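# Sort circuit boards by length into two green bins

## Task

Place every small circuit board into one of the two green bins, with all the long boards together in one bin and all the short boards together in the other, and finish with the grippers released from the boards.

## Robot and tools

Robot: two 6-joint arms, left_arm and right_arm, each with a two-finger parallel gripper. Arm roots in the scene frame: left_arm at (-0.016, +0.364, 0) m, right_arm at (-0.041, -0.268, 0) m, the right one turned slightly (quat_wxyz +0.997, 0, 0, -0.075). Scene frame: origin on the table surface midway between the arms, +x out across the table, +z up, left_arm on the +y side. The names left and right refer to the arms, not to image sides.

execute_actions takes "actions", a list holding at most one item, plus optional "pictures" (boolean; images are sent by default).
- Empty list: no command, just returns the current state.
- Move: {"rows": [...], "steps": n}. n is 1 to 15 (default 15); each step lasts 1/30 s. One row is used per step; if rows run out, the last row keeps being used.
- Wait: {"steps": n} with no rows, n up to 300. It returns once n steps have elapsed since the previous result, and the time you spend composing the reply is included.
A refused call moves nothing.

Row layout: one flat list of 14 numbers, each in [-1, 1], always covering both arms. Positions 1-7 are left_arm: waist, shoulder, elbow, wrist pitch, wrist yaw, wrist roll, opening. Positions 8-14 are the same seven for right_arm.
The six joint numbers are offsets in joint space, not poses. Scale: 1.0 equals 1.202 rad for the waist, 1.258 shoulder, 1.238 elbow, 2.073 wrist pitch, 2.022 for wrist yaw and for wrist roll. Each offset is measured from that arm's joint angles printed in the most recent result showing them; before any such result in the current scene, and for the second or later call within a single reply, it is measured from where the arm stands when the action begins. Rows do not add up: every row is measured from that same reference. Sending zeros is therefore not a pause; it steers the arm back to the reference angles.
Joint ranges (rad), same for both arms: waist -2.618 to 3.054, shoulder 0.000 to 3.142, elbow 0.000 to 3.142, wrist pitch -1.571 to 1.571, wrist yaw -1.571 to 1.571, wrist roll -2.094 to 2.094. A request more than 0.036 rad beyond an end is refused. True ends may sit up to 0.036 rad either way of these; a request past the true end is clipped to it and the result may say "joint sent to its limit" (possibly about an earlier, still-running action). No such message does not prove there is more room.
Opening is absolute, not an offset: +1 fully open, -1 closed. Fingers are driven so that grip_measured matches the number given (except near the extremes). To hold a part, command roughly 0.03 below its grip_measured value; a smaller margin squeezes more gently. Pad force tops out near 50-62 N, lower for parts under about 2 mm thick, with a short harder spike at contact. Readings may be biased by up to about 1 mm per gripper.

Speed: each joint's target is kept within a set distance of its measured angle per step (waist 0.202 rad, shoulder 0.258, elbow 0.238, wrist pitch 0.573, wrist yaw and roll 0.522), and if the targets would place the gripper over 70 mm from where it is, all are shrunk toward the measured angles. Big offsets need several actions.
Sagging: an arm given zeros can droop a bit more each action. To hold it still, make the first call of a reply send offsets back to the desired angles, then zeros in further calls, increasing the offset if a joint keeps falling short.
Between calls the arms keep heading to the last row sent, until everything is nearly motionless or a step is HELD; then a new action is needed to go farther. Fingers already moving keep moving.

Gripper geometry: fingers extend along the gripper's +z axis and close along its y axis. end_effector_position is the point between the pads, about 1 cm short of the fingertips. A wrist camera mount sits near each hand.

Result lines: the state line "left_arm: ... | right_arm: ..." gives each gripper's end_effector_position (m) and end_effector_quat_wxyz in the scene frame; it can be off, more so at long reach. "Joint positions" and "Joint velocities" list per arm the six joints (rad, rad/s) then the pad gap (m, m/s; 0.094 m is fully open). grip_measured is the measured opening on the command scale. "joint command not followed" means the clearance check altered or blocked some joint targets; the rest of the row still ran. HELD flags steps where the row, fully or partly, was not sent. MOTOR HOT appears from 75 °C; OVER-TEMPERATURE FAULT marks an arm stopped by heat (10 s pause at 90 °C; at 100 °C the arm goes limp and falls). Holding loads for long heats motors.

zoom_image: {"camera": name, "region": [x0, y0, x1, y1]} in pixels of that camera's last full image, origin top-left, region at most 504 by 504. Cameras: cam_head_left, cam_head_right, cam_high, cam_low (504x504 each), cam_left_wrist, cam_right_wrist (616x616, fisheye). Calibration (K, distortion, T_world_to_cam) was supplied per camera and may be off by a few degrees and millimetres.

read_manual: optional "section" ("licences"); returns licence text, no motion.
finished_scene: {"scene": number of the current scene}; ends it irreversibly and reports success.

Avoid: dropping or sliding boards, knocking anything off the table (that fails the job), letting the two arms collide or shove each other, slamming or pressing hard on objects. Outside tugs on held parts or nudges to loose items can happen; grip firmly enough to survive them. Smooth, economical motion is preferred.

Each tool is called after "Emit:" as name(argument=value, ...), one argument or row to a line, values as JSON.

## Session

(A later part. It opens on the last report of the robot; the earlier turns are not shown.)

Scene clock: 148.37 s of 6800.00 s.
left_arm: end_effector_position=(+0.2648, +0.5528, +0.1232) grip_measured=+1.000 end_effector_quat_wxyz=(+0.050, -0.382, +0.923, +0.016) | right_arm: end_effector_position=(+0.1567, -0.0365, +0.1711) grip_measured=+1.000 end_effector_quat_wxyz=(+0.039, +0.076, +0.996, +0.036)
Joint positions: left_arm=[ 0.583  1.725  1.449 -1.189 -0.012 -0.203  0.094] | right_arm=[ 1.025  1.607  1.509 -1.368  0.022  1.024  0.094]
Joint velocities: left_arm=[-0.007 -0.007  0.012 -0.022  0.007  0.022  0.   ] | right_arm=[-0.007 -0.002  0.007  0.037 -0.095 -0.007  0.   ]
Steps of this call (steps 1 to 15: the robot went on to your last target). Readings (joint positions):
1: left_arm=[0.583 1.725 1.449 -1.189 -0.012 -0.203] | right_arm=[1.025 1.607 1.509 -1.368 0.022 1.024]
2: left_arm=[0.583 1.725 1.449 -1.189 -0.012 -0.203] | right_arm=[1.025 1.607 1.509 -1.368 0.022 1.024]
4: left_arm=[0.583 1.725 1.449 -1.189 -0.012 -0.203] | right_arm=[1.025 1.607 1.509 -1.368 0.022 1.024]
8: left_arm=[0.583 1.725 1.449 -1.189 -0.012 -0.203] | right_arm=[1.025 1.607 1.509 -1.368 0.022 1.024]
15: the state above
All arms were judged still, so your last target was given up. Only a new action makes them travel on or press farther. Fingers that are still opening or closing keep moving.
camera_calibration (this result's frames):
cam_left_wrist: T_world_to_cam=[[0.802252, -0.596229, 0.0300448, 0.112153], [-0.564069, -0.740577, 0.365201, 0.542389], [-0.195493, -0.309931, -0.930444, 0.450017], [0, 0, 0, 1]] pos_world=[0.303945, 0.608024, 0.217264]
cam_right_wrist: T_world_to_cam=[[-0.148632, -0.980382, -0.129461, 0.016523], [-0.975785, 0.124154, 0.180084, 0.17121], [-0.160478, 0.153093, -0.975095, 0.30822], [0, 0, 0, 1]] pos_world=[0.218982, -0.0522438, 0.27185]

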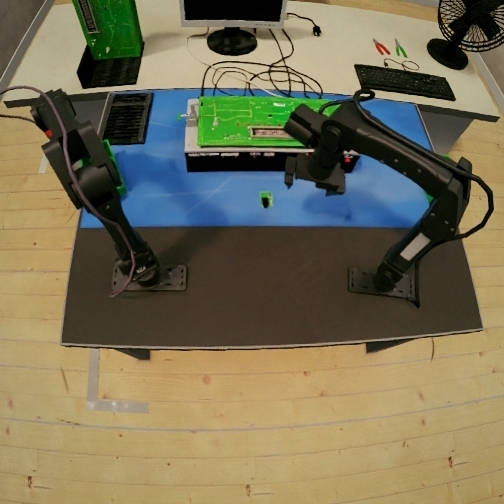

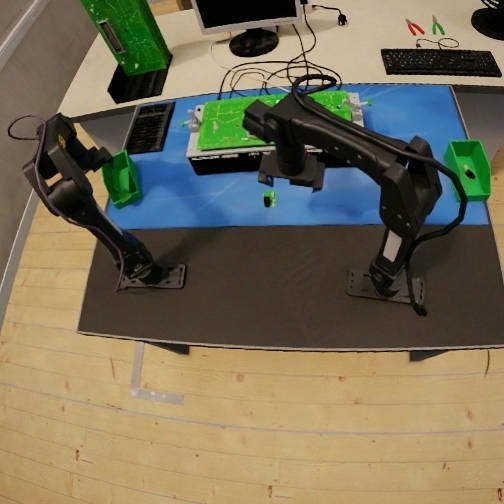

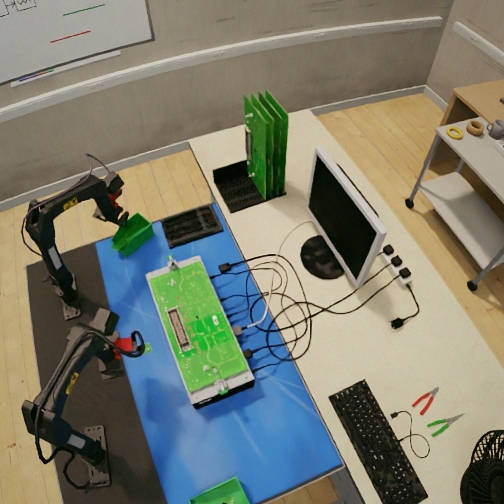

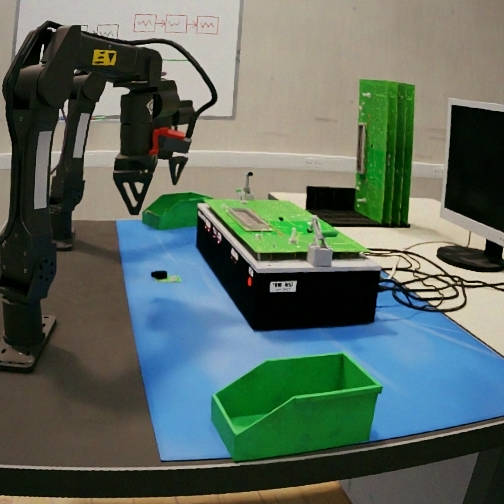

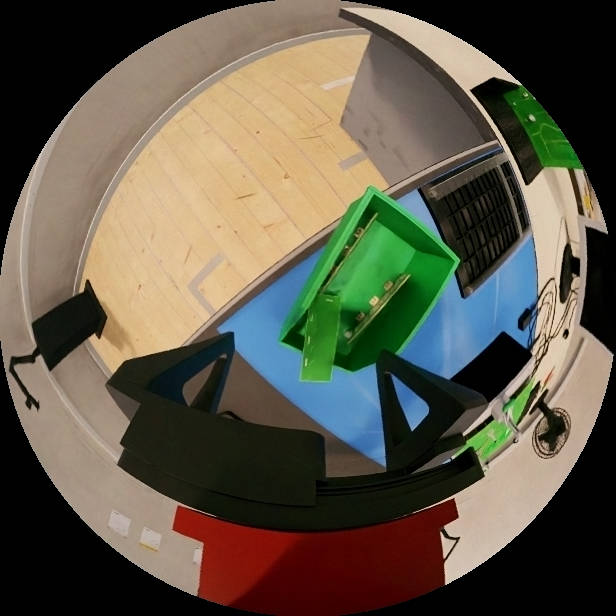

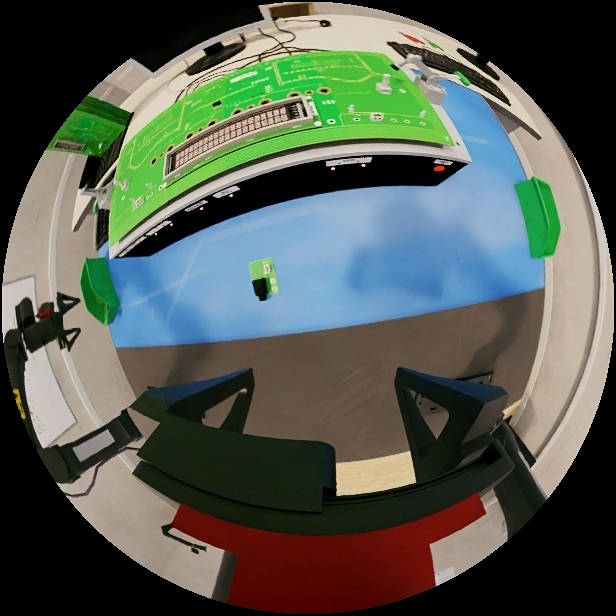

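Emit:
execute_actions(
  actions=[
    {"rows":[[0,0,0,0,0,0,1,0,0.38,0.06,0.15,0,0,1]],"steps":15},
  ],
  pictures=false,
)

Emit:
execute_actions(
  actions=[
    {"steps":10},
  ],
)

Scene clock: 150.80 s of 6800.00 s.
left_arm: end_effector_position=(+0.2648, +0.5528, +0.1232) grip_measured=+1.000 end_effector_quat_wxyz=(+0.050, -0.382, +0.923, +0.016) | right_arm: end_effector_position=(+0.2086, +0.0239, +0.0298) grip_measured=+1.000 end_effector_quat_wxyz=(-0.002, +0.077, +0.997, -0.020)
Joint positions: left_arm=[ 0.583  1.725  1.449 -1.189 -0.012 -0.203  0.094] | right_arm=[ 1.021  2.091  1.571 -1.086  0.02   1.024  0.094]
Joint velocities: left_arm=[ 0.007 -0.002 -0.012  0.022 -0.066  0.051  0.   ] | right_arm=[-0.012  0.012 -0.007  0.125 -0.022  0.022  0.   ]
Steps of this call (steps 1 to 58: nothing new was sent; steps 59 to 73: all 15 steps of this action). Readings (joint positions):
59: left_arm=[0.583 1.725 1.449 -1.189 -0.012 -0.203] | right_arm=[1.025 1.624 1.515 -1.362 0.022 1.024]
60: left_arm=[0.583 1.725 1.449 -1.189 -0.012 -0.203] | right_arm=[1.025 1.654 1.531 -1.340 0.022 1.024]
62: left_arm=[0.583 1.725 1.449 -1.189 -0.012 -0.203] | right_arm=[1.025 1.749 1.554 -1.270 0.022 1.024]
66: left_arm=[0.583 1.725 1.449 -1.189 -0.012 -0.203] | right_arm=[1.025 1.991 1.564 -1.151 0.022 1.024]
73: the state above

Scene clock: 151.13 s of 6800.00 s.
left_arm: end_effector_position=(+0.2648, +0.5528, +0.1232) grip_measured=+1.000 end_effector_quat_wxyz=(+0.050, -0.382, +0.923, +0.016) | right_arm: end_effector_position=(+0.2102, +0.0258, +0.0297) grip_measured=+1.000 end_effector_quat_wxyz=(+0.000, +0.077, +0.997, -0.016)
Joint positions: left_arm=[ 0.583  1.725  1.449 -1.189 -0.012 -0.203  0.094] | right_arm=[ 1.021  2.091  1.571 -1.076  0.02   1.024  0.094]
Joint velocities: left_arm=[-0.012  0.022 -0.007  0.066  0.022 -0.022  0.   ] | right_arm=[-0.007  0.007 -0.017  0.007 -0.081  0.007  0.   ]
Steps of this call (steps 1 to 10: the robot went on to your last target). Readings (joint positions):
1: left_arm=[0.583 1.725 1.449 -1.189 -0.012 -0.203] | right_arm=[1.021 2.091 1.571 -1.084 0.020 1.024]
2: left_arm=[0.583 1.725 1.449 -1.189 -0.012 -0.203] | right_arm=[1.021 2.091 1.571 -1.082 0.020 1.024]
4: left_arm=[0.583 1.725 1.449 -1.189 -0.012 -0.203] | right_arm=[1.021 2.091 1.571 -1.079 0.020 1.024]
8: left_arm=[0.583 1.725 1.449 -1.189 -0.012 -0.203] | right_arm=[1.021 2.091 1.571 -1.077 0.020 1.024]
10: the state above
camera_calibration (this result's frames):
cam_left_wrist: T_world_to_cam=[[0.802252, -0.596229, 0.0300448, 0.112153], [-0.564069, -0.740577, 0.365201, 0.542389], [-0.195493, -0.309931, -0.930444, 0.450017], [0, 0, 0, 1]] pos_world=[0.303945, 0.608024, 0.217264]
cam_right_wrist: T_world_to_cam=[[-0.158317, -0.987188, -0.0198682, 0.0662154], [-0.956877, 0.14843, 0.249708, 0.234462], [-0.24356, 0.0585444, -0.968117, 0.189104], [0, 0, 0, 1]] pos_world=[0.280892, 0.0194948, 0.125843]

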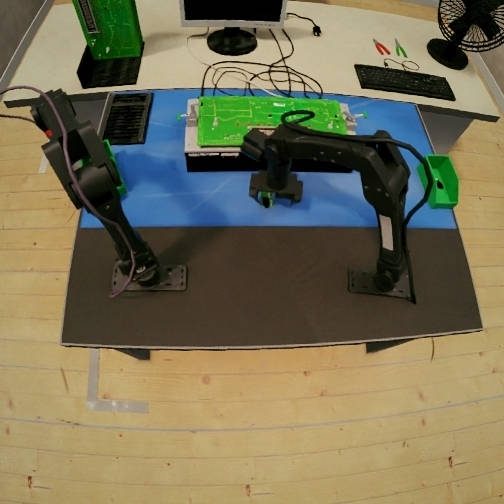

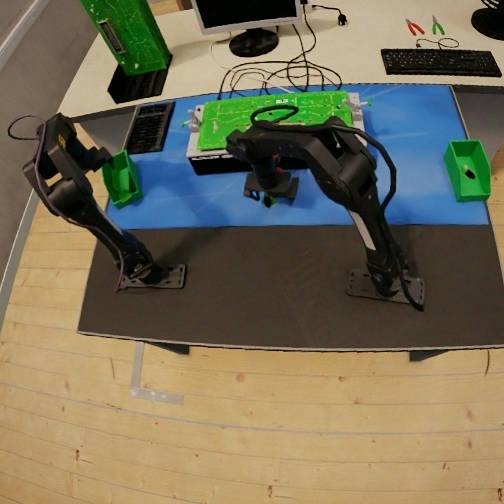

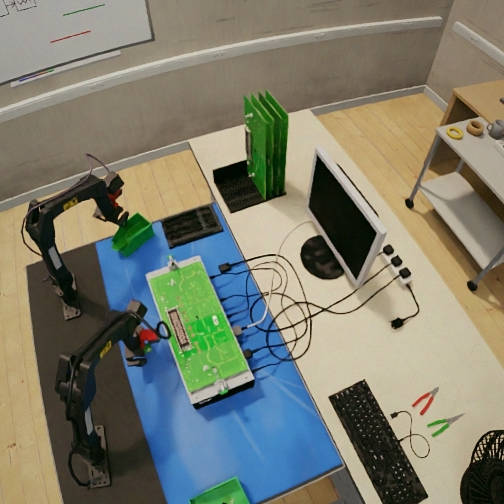

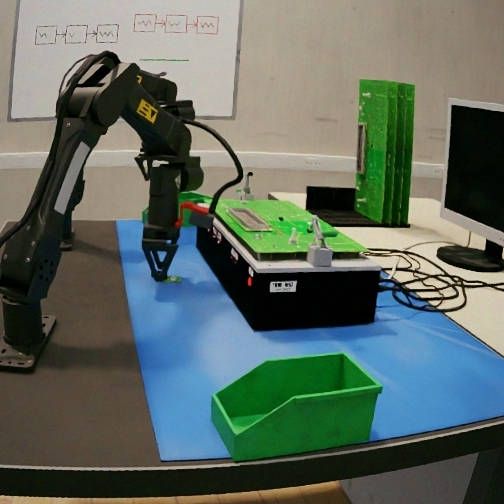

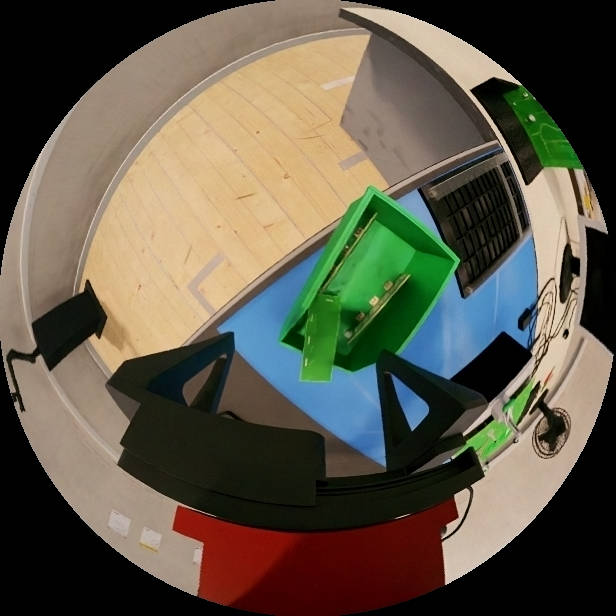

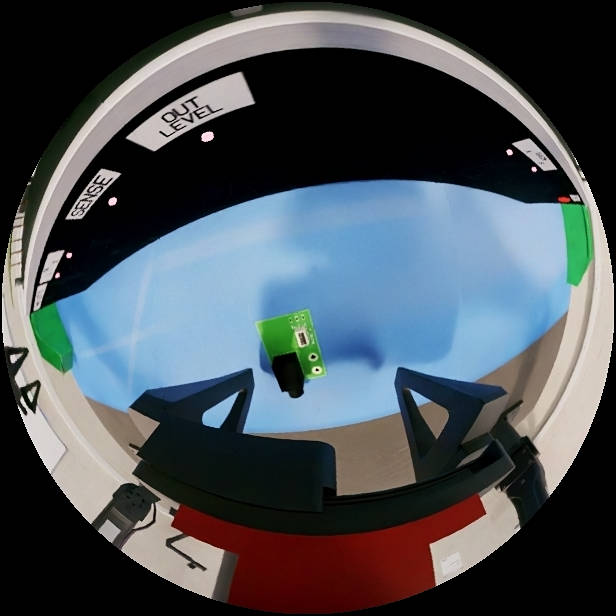

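Emit:
execute_actions(
  actions=[
    {"rows":[[0,0,0,0,0,0,1,0.02,0.03,0,0.02,0,0,1]],"steps":8},
  ],
  pictures=false,
)

Emit:
execute_actions(
  actions=[
    {"rows":[[0,0,0,0,0,0,1,0,0,0,0,0,0,-1]],"steps":15},
  ],
  pictures=false,
)

Scene clock: 153.77 s of 6800.00 s.
left_arm: end_effector_position=(+0.2648, +0.5528, +0.1232) grip_measured=+1.000 end_effector_quat_wxyz=(+0.050, -0.382, +0.923, +0.016) | right_arm: end_effector_position=(+0.2075, +0.0306, +0.0179) grip_measured=+1.000 end_effector_quat_wxyz=(-0.003, +0.070, +0.997, -0.021)
Joint positions: left_arm=[ 0.583  1.725  1.449 -1.189 -0.012 -0.203  0.094] | right_arm=[ 1.034  2.123  1.571 -1.057  0.02   1.024  0.094]
Joint velocities: left_arm=[-0.012 -0.022  0.007 -0.007 -0.022 -0.007  0.   ] | right_arm=[-0.022  0.007 -0.007 -0.081 -0.007 -0.022  0.   ]
Steps of this call (steps 1 to 30: the robot went on to your last target; steps 31 to 71: nothing new was sent; steps 72 to 79: all 8 steps of this action). Readings (joint positions):
72: left_arm=[0.583 1.725 1.449 -1.189 -0.012 -0.203] | right_arm=[1.022 2.094 1.571 -1.074 0.020 1.024]
73: left_arm=[0.583 1.725 1.449 -1.189 -0.012 -0.203] | right_arm=[1.024 2.098 1.571 -1.069 0.020 1.024]
75: left_arm=[0.583 1.725 1.449 -1.189 -0.012 -0.203] | right_arm=[1.029 2.111 1.571 -1.062 0.020 1.024]
79: the state above

Scene clock: 154.27 s of 6800.00 s.
left_arm: end_effector_position=(+0.2648, +0.5528, +0.1232) grip_measured=+1.000 end_effector_quat_wxyz=(+0.050, -0.382, +0.923, +0.016) | right_arm: end_effector_position=(+0.2075, +0.0307, +0.0179) grip_measured=-0.697 end_effector_quat_wxyz=(-0.003, +0.070, +0.997, -0.021)
Joint positions: left_arm=[ 0.583  1.725  1.449 -1.189 -0.012 -0.203  0.094] | right_arm=[ 1.034  2.123  1.571 -1.056  0.019  1.024  0.014]
Joint velocities: left_arm=[-0.007  0.012 -0.002 -0.022 -0.022  0.007  0.   ] | right_arm=[-0.002  0.012 -0.002  0.037 -0.051 -0.022  0.   ]
Steps of this call (steps 1 to 15: all 15 steps of this action). Readings (joint positions):
1: left_arm=[0.583 1.725 1.449 -1.189 -0.012 -0.203] | right_arm=[1.034 2.123 1.571 -1.056 0.019 1.024]
2: left_arm=[0.583 1.725 1.449 -1.189 -0.012 -0.203] | right_arm=[1.034 2.123 1.571 -1.056 0.019 1.024]
4: left_arm=[0.583 1.725 1.449 -1.189 -0.012 -0.203] | right_arm=[1.034 2.123 1.571 -1.056 0.019 1.024]
8: left_arm=[0.583 1.725 1.449 -1.189 -0.012 -0.203] | right_arm=[1.034 2.123 1.571 -1.056 0.019 1.024]
15: the state above

Emit:
execute_actions(
  actions=[
    {"rows":[[0,0,0,0,0,0,1,0,-0.4,-0.05,-0.15,0,0,-1]],"steps":15},
  ],
  pictures=false,
)

Emit:
execute_actions(
  actions=[
    {"rows":[[0,0,0,0,0,0,1,-1,0,0,0,0,0,-1]],"steps":15},
  ],
  pictures=false,
)

Emit:
execute_actions(
  actions=[
    {"steps":20},
  ],
  pictures=false,
)

Emit:
execute_actions(
  actions=[
    {"rows":[[0,0,0,0,0,0,1,-0.33,0.45,0.42,0,0,0,-1]],"steps":15},
  ],
  pictures=false,
)

Emit:
execute_actions(
  actions=[
    {"steps":15},
  ],
)

Scene clock: 159.23 s of 6800.00 s.
left_arm: end_effector_position=(+0.2648, +0.5528, +0.1232) grip_measured=+1.000 end_effector_quat_wxyz=(+0.050, -0.382, +0.923, +0.016) | right_arm: end_effector_position=(+0.1597, -0.0274, +0.1776) grip_measured=-0.698 end_effector_quat_wxyz=(+0.053, +0.071, +0.994, +0.058)
Joint positions: left_arm=[ 0.583  1.725  1.449 -1.189 -0.012 -0.203  0.094] | right_arm=[ 1.034  1.595  1.516 -1.336  0.019  1.024  0.014]
Joint velocities: left_arm=[-0.007 -0.002  0.007 -0.037 -0.007 -0.022  0.   ] | right_arm=[-0.007  0.193 -0.022 -0.139  0.051 -0.037  0.   ]
Steps of this call (steps 1 to 15: the robot went on to your last target; steps 16 to 90: nothing new was sent; then 1.47 s passed at rest; steps 91 to 105: all 15 steps of this action). Readings (joint positions):
91: left_arm=[0.583 1.725 1.449 -1.189 -0.012 -0.203] | right_arm=[1.034 2.108 1.564 -1.064 0.019 1.024]
92: left_arm=[0.583 1.725 1.449 -1.189 -0.012 -0.203] | right_arm=[1.034 2.081 1.546 -1.091 0.019 1.024]
94: left_arm=[0.583 1.725 1.449 -1.189 -0.012 -0.203] | right_arm=[1.034 1.997 1.522 -1.161 0.019 1.024]
98: left_arm=[0.583 1.725 1.449 -1.189 -0.012 -0.203] | right_arm=[1.034 1.774 1.516 -1.244 0.019 1.024]
105: the state above

Scene clock: 159.73 s of 6800.00 s.
left_arm: end_effector_position=(+0.2648, +0.5528, +0.1232) grip_measured=+1.000 end_effector_quat_wxyz=(+0.050, -0.382, +0.923, +0.016) | right_arm: end_effector_position=(+0.2724, -0.3131, +0.1759) grip_measured=-0.696 end_effector_quat_wxyz=(+0.074, +0.548, +0.833, +0.030)
Joint positions: left_arm=[ 0.583  1.725  1.449 -1.189 -0.012 -0.203  0.094] | right_arm=[ 0.012  1.602  1.516 -1.325  0.01   1.024  0.014]
Joint velocities: left_arm=[ 0.007  0.017  0.002  0.022  0.022 -0.037  0.   ] | right_arm=[-2.078  0.007 -0.002  0.022 -0.007 -0.037  0.   ]
Steps of this call (steps 1 to 15: all 15 steps of this action). Readings (joint positions):
1: left_arm=[0.583 1.725 1.449 -1.189 -0.012 -0.203] | right_arm=[1.012 1.599 1.516 -1.337 0.006 1.024]
2: left_arm=[0.583 1.725 1.449 -1.189 -0.012 -0.203] | right_arm=[0.965 1.602 1.516 -1.336 -0.003 1.024]
4: left_arm=[0.583 1.725 1.449 -1.189 -0.012 -0.203] | right_arm=[0.829 1.602 1.516 -1.333 -0.002 1.024]
8: left_arm=[0.583 1.725 1.449 -1.189 -0.012 -0.203] | right_arm=[0.533 1.602 1.516 -1.328 0.004 1.024]
15: the state above

Scene clock: 160.40 s of 6800.00 s.
left_arm: end_effector_position=(+0.2648, +0.5528, +0.1232) grip_measured=+1.000 end_effector_quat_wxyz=(+0.050, -0.382, +0.923, +0.016) | right_arm: end_effector_position=(+0.2576, -0.3735, +0.1760) grip_measured=-0.696 end_effector_quat_wxyz=(+0.079, +0.625, +0.777, +0.017)
Joint positions: left_arm=[ 0.583  1.725  1.449 -1.189 -0.012 -0.203  0.094] | right_arm=[-0.178  1.602  1.516 -1.325  0.022  1.024  0.014]
Joint velocities: left_arm=[ 0.017 -0.012  0.002  0.007 -0.022 -0.037  0.   ] | right_arm=[ 0.017  0.007  0.007 -0.051  0.022  0.022 -0.001]
Steps of this call (steps 1 to 20: the robot went on to your last target). Readings (joint positions):
1: left_arm=[0.583 1.725 1.449 -1.189 -0.012 -0.203] | right_arm=[-0.060 1.602 1.516 -1.325 0.011 1.024]
2: left_arm=[0.583 1.725 1.449 -1.189 -0.012 -0.203] | right_arm=[-0.121 1.602 1.516 -1.325 0.016 1.024]
4: left_arm=[0.583 1.725 1.449 -1.189 -0.012 -0.203] | right_arm=[-0.185 1.602 1.516 -1.325 0.028 1.024]
8: left_arm=[0.583 1.725 1.449 -1.189 -0.012 -0.203] | right_arm=[-0.181 1.602 1.516 -1.325 0.025 1.024]
20: the state above

Scene clock: 160.90 s of 6800.00 s.
left_arm: end_effector_position=(+0.2648, +0.5528, +0.1232) grip_measured=+1.000 end_effector_quat_wxyz=(+0.050, -0.382, +0.923, +0.016) | right_arm: end_effector_position=(+0.2806, -0.5723, +0.0925) grip_measured=-0.695 end_effector_quat_wxyz=(+0.032, +0.775, +0.632, -0.008)
Joint positions: left_arm=[ 0.583  1.725  1.449 -1.189 -0.012 -0.203  0.094] | right_arm=[-0.598  2.201  1.995 -1.304  0.024  1.024  0.014]
Joint velocities: left_arm=[ 0.002  0.007 -0.012 -0.022  0.007 -0.007  0.   ] | right_arm=[ 0.081 -0.095  0.105 -0.066 -0.051 -0.051 -0.001]
Steps of this call (steps 1 to 15: all 15 steps of this action). Readings (joint positions):
1: left_arm=[0.583 1.725 1.449 -1.189 -0.012 -0.203] | right_arm=[-0.194 1.628 1.547 -1.350 0.012 1.024]
2: left_arm=[0.583 1.725 1.449 -1.189 -0.012 -0.203] | right_arm=[-0.226 1.675 1.605 -1.368 0.006 1.024]
4: left_arm=[0.583 1.725 1.449 -1.189 -0.012 -0.203] | right_arm=[-0.312 1.788 1.721 -1.358 0.005 1.024]
8: left_arm=[0.583 1.725 1.449 -1.189 -0.012 -0.203] | right_arm=[-0.478 2.029 1.925 -1.335 0.006 1.024]
15: the state above

Scene clock: 161.40 s of 6800.00 s.
left_arm: end_effector_position=(+0.2648, +0.5528, +0.1232) grip_measured=+1.000 end_effector_quat_wxyz=(+0.050, -0.382, +0.923, +0.016) | right_arm: end_effector_position=(+0.2869, -0.5682, +0.0980) grip_measured=-0.695 end_effector_quat_wxyz=(+0.039, +0.769, +0.638, -0.006)
Joint positions: left_arm=[ 0.583  1.725  1.449 -1.189 -0.012 -0.203  0.094] | right_arm=[-0.582  2.194  2.004 -1.305  0.023  1.024  0.014]
Joint velocities: left_arm=[ 0.002 -0.002  0.007 -0.007  0.037 -0.037  0.   ] | right_arm=[ 0.002 -0.017 -0.002 -0.066  0.037 -0.007  0.001]
Steps of this call (steps 1 to 15: the robot went on to your last target). Readings (joint positions):
1: left_arm=[0.583 1.725 1.449 -1.189 -0.012 -0.203] | right_arm=[-0.595 2.199 1.999 -1.304 0.024 1.024]
2: left_arm=[0.583 1.725 1.449 -1.189 -0.012 -0.203] | right_arm=[-0.591 2.197 2.001 -1.304 0.024 1.024]
4: left_arm=[0.583 1.725 1.449 -1.189 -0.012 -0.203] | right_arm=[-0.585 2.194 2.004 -1.304 0.024 1.024]
8: left_arm=[0.583 1.725 1.449 -1.189 -0.012 -0.203] | right_arm=[-0.582 2.194 2.004 -1.305 0.023 1.024]
15: the state above
camera_calibration (this result's frames):
cam_left_wrist: T_world_to_cam=[[0.802252, -0.596229, 0.0300448, 0.112153], [-0.564069, -0.740577, 0.365201, 0.542389], [-0.195493, -0.309931, -0.930444, 0.450017], [0, 0, 0, 1]] pos_world=[0.303945, 0.608024, 0.217264]
cam_right_wrist: T_world_to_cam=[[-0.977011, 0.185671, -0.104763, 0.403007], [0.162956, 0.96726, 0.194561, 0.528387], [0.137457, 0.173017, -0.97528, 0.265146], [0, 0, 0, 1]] pos_world=[0.271192, -0.63179, 0.198008]

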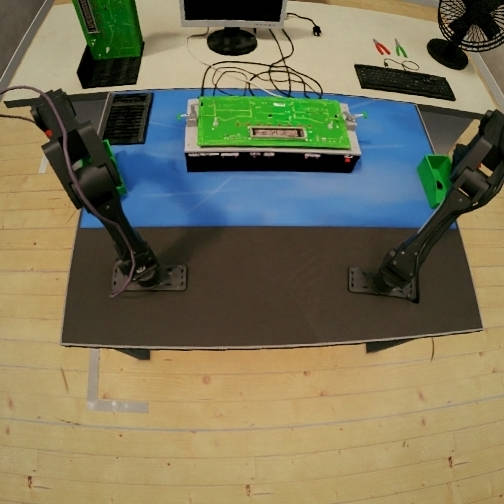

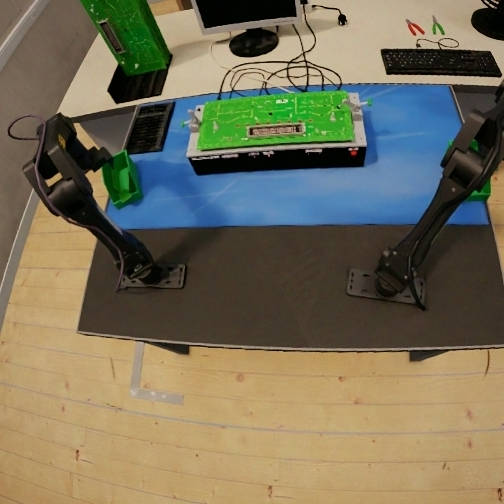

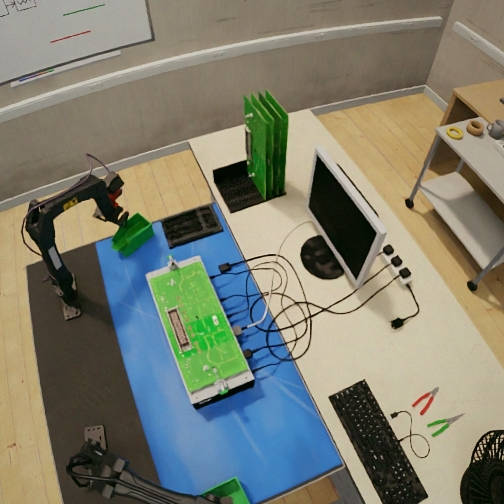

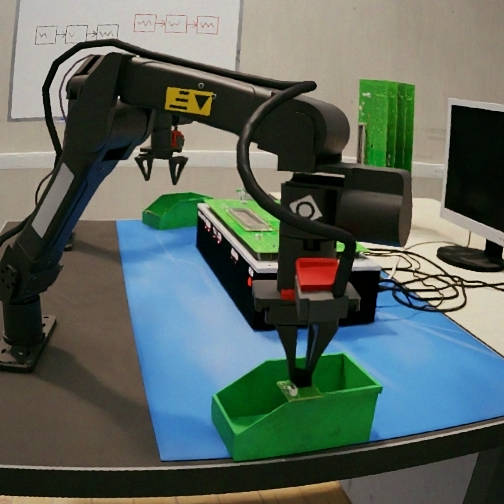

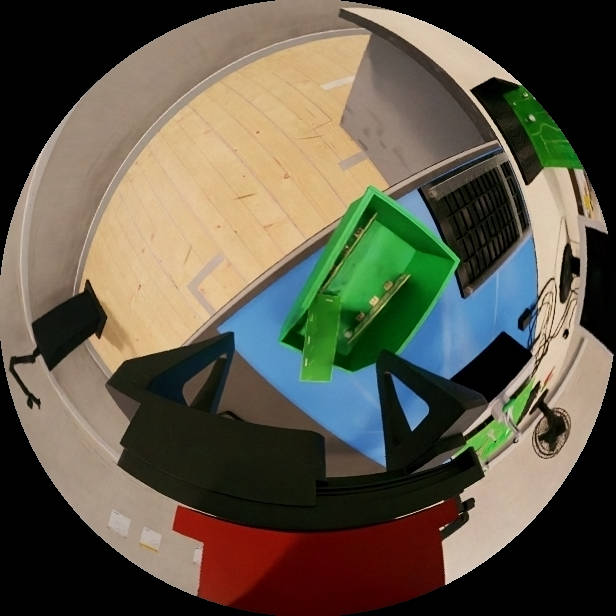

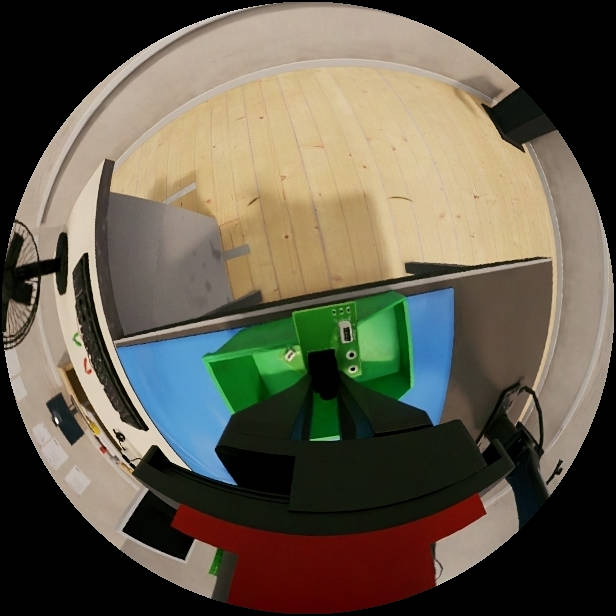

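Emit:
execute_actions(
  actions=[
    {"rows":[[0,0,0,0,0,0,1,0.04,0,0,0,0,0,-1],[0,0,0,0,0,0,1,0.04,0,0,0,0,0,-1],[0,0,0,0,0,0,1,0.04,0,0,0,0,0,-1],[0,0,0,0,0,0,1,0.04,0,0,0,0,0,-1],[0,0,0,0,0,0,1,0.04,0,0,0,0,0,-1],[0,0,0,0,0,0,1,0.04,0,0,0,0,0,1]],"steps":15},
  ],
  pictures=false,
)

Emit:
finished_scene(
  scene=1,
)

Scene clock: 165.20 s of 6800.00 s.
left_arm: end_effector_position=(+0.2648, +0.5528, +0.1232) grip_measured=+1.000 end_effector_quat_wxyz=(+0.050, -0.382, +0.923, +0.016) | right_arm: end_effector_position=(+0.3007, -0.5524, +0.0980) grip_measured=+1.000 end_effector_quat_wxyz=(+0.039, +0.754, +0.655, -0.004)
Joint positions: left_arm=[ 0.583  1.725  1.449 -1.189 -0.012 -0.203  0.094] | right_arm=[-0.536  2.194  2.004 -1.305  0.022  1.024  0.094]
Joint velocities: left_arm=[ 0.002 -0.007  0.007  0.007 -0.037  0.037  0.   ] | right_arm=[-0.007  0.022  0.002  0.022 -0.11  -0.007  0.   ]
Steps of this call (steps 1 to 15: the robot went on to your last target; steps 16 to 90: nothing new was sent; then 0.30 s passed at rest; steps 91 to 105: all 15 steps of this action). Readings (joint positions):
91: left_arm=[0.583 1.725 1.449 -1.189 -0.012 -0.203] | right_arm=[-0.579 2.194 2.004 -1.305 0.023 1.024]
92: left_arm=[0.583 1.725 1.449 -1.189 -0.012 -0.203] | right_arm=[-0.574 2.194 2.004 -1.305 0.023 1.024]
94: left_arm=[0.583 1.725 1.449 -1.189 -0.012 -0.203] | right_arm=[-0.559 2.194 2.004 -1.305 0.023 1.024]
98: left_arm=[0.583 1.725 1.449 -1.189 -0.012 -0.203] | right_arm=[-0.536 2.194 2.004 -1.305 0.022 1.024]
105: the state above

The scene is finished: the task was done.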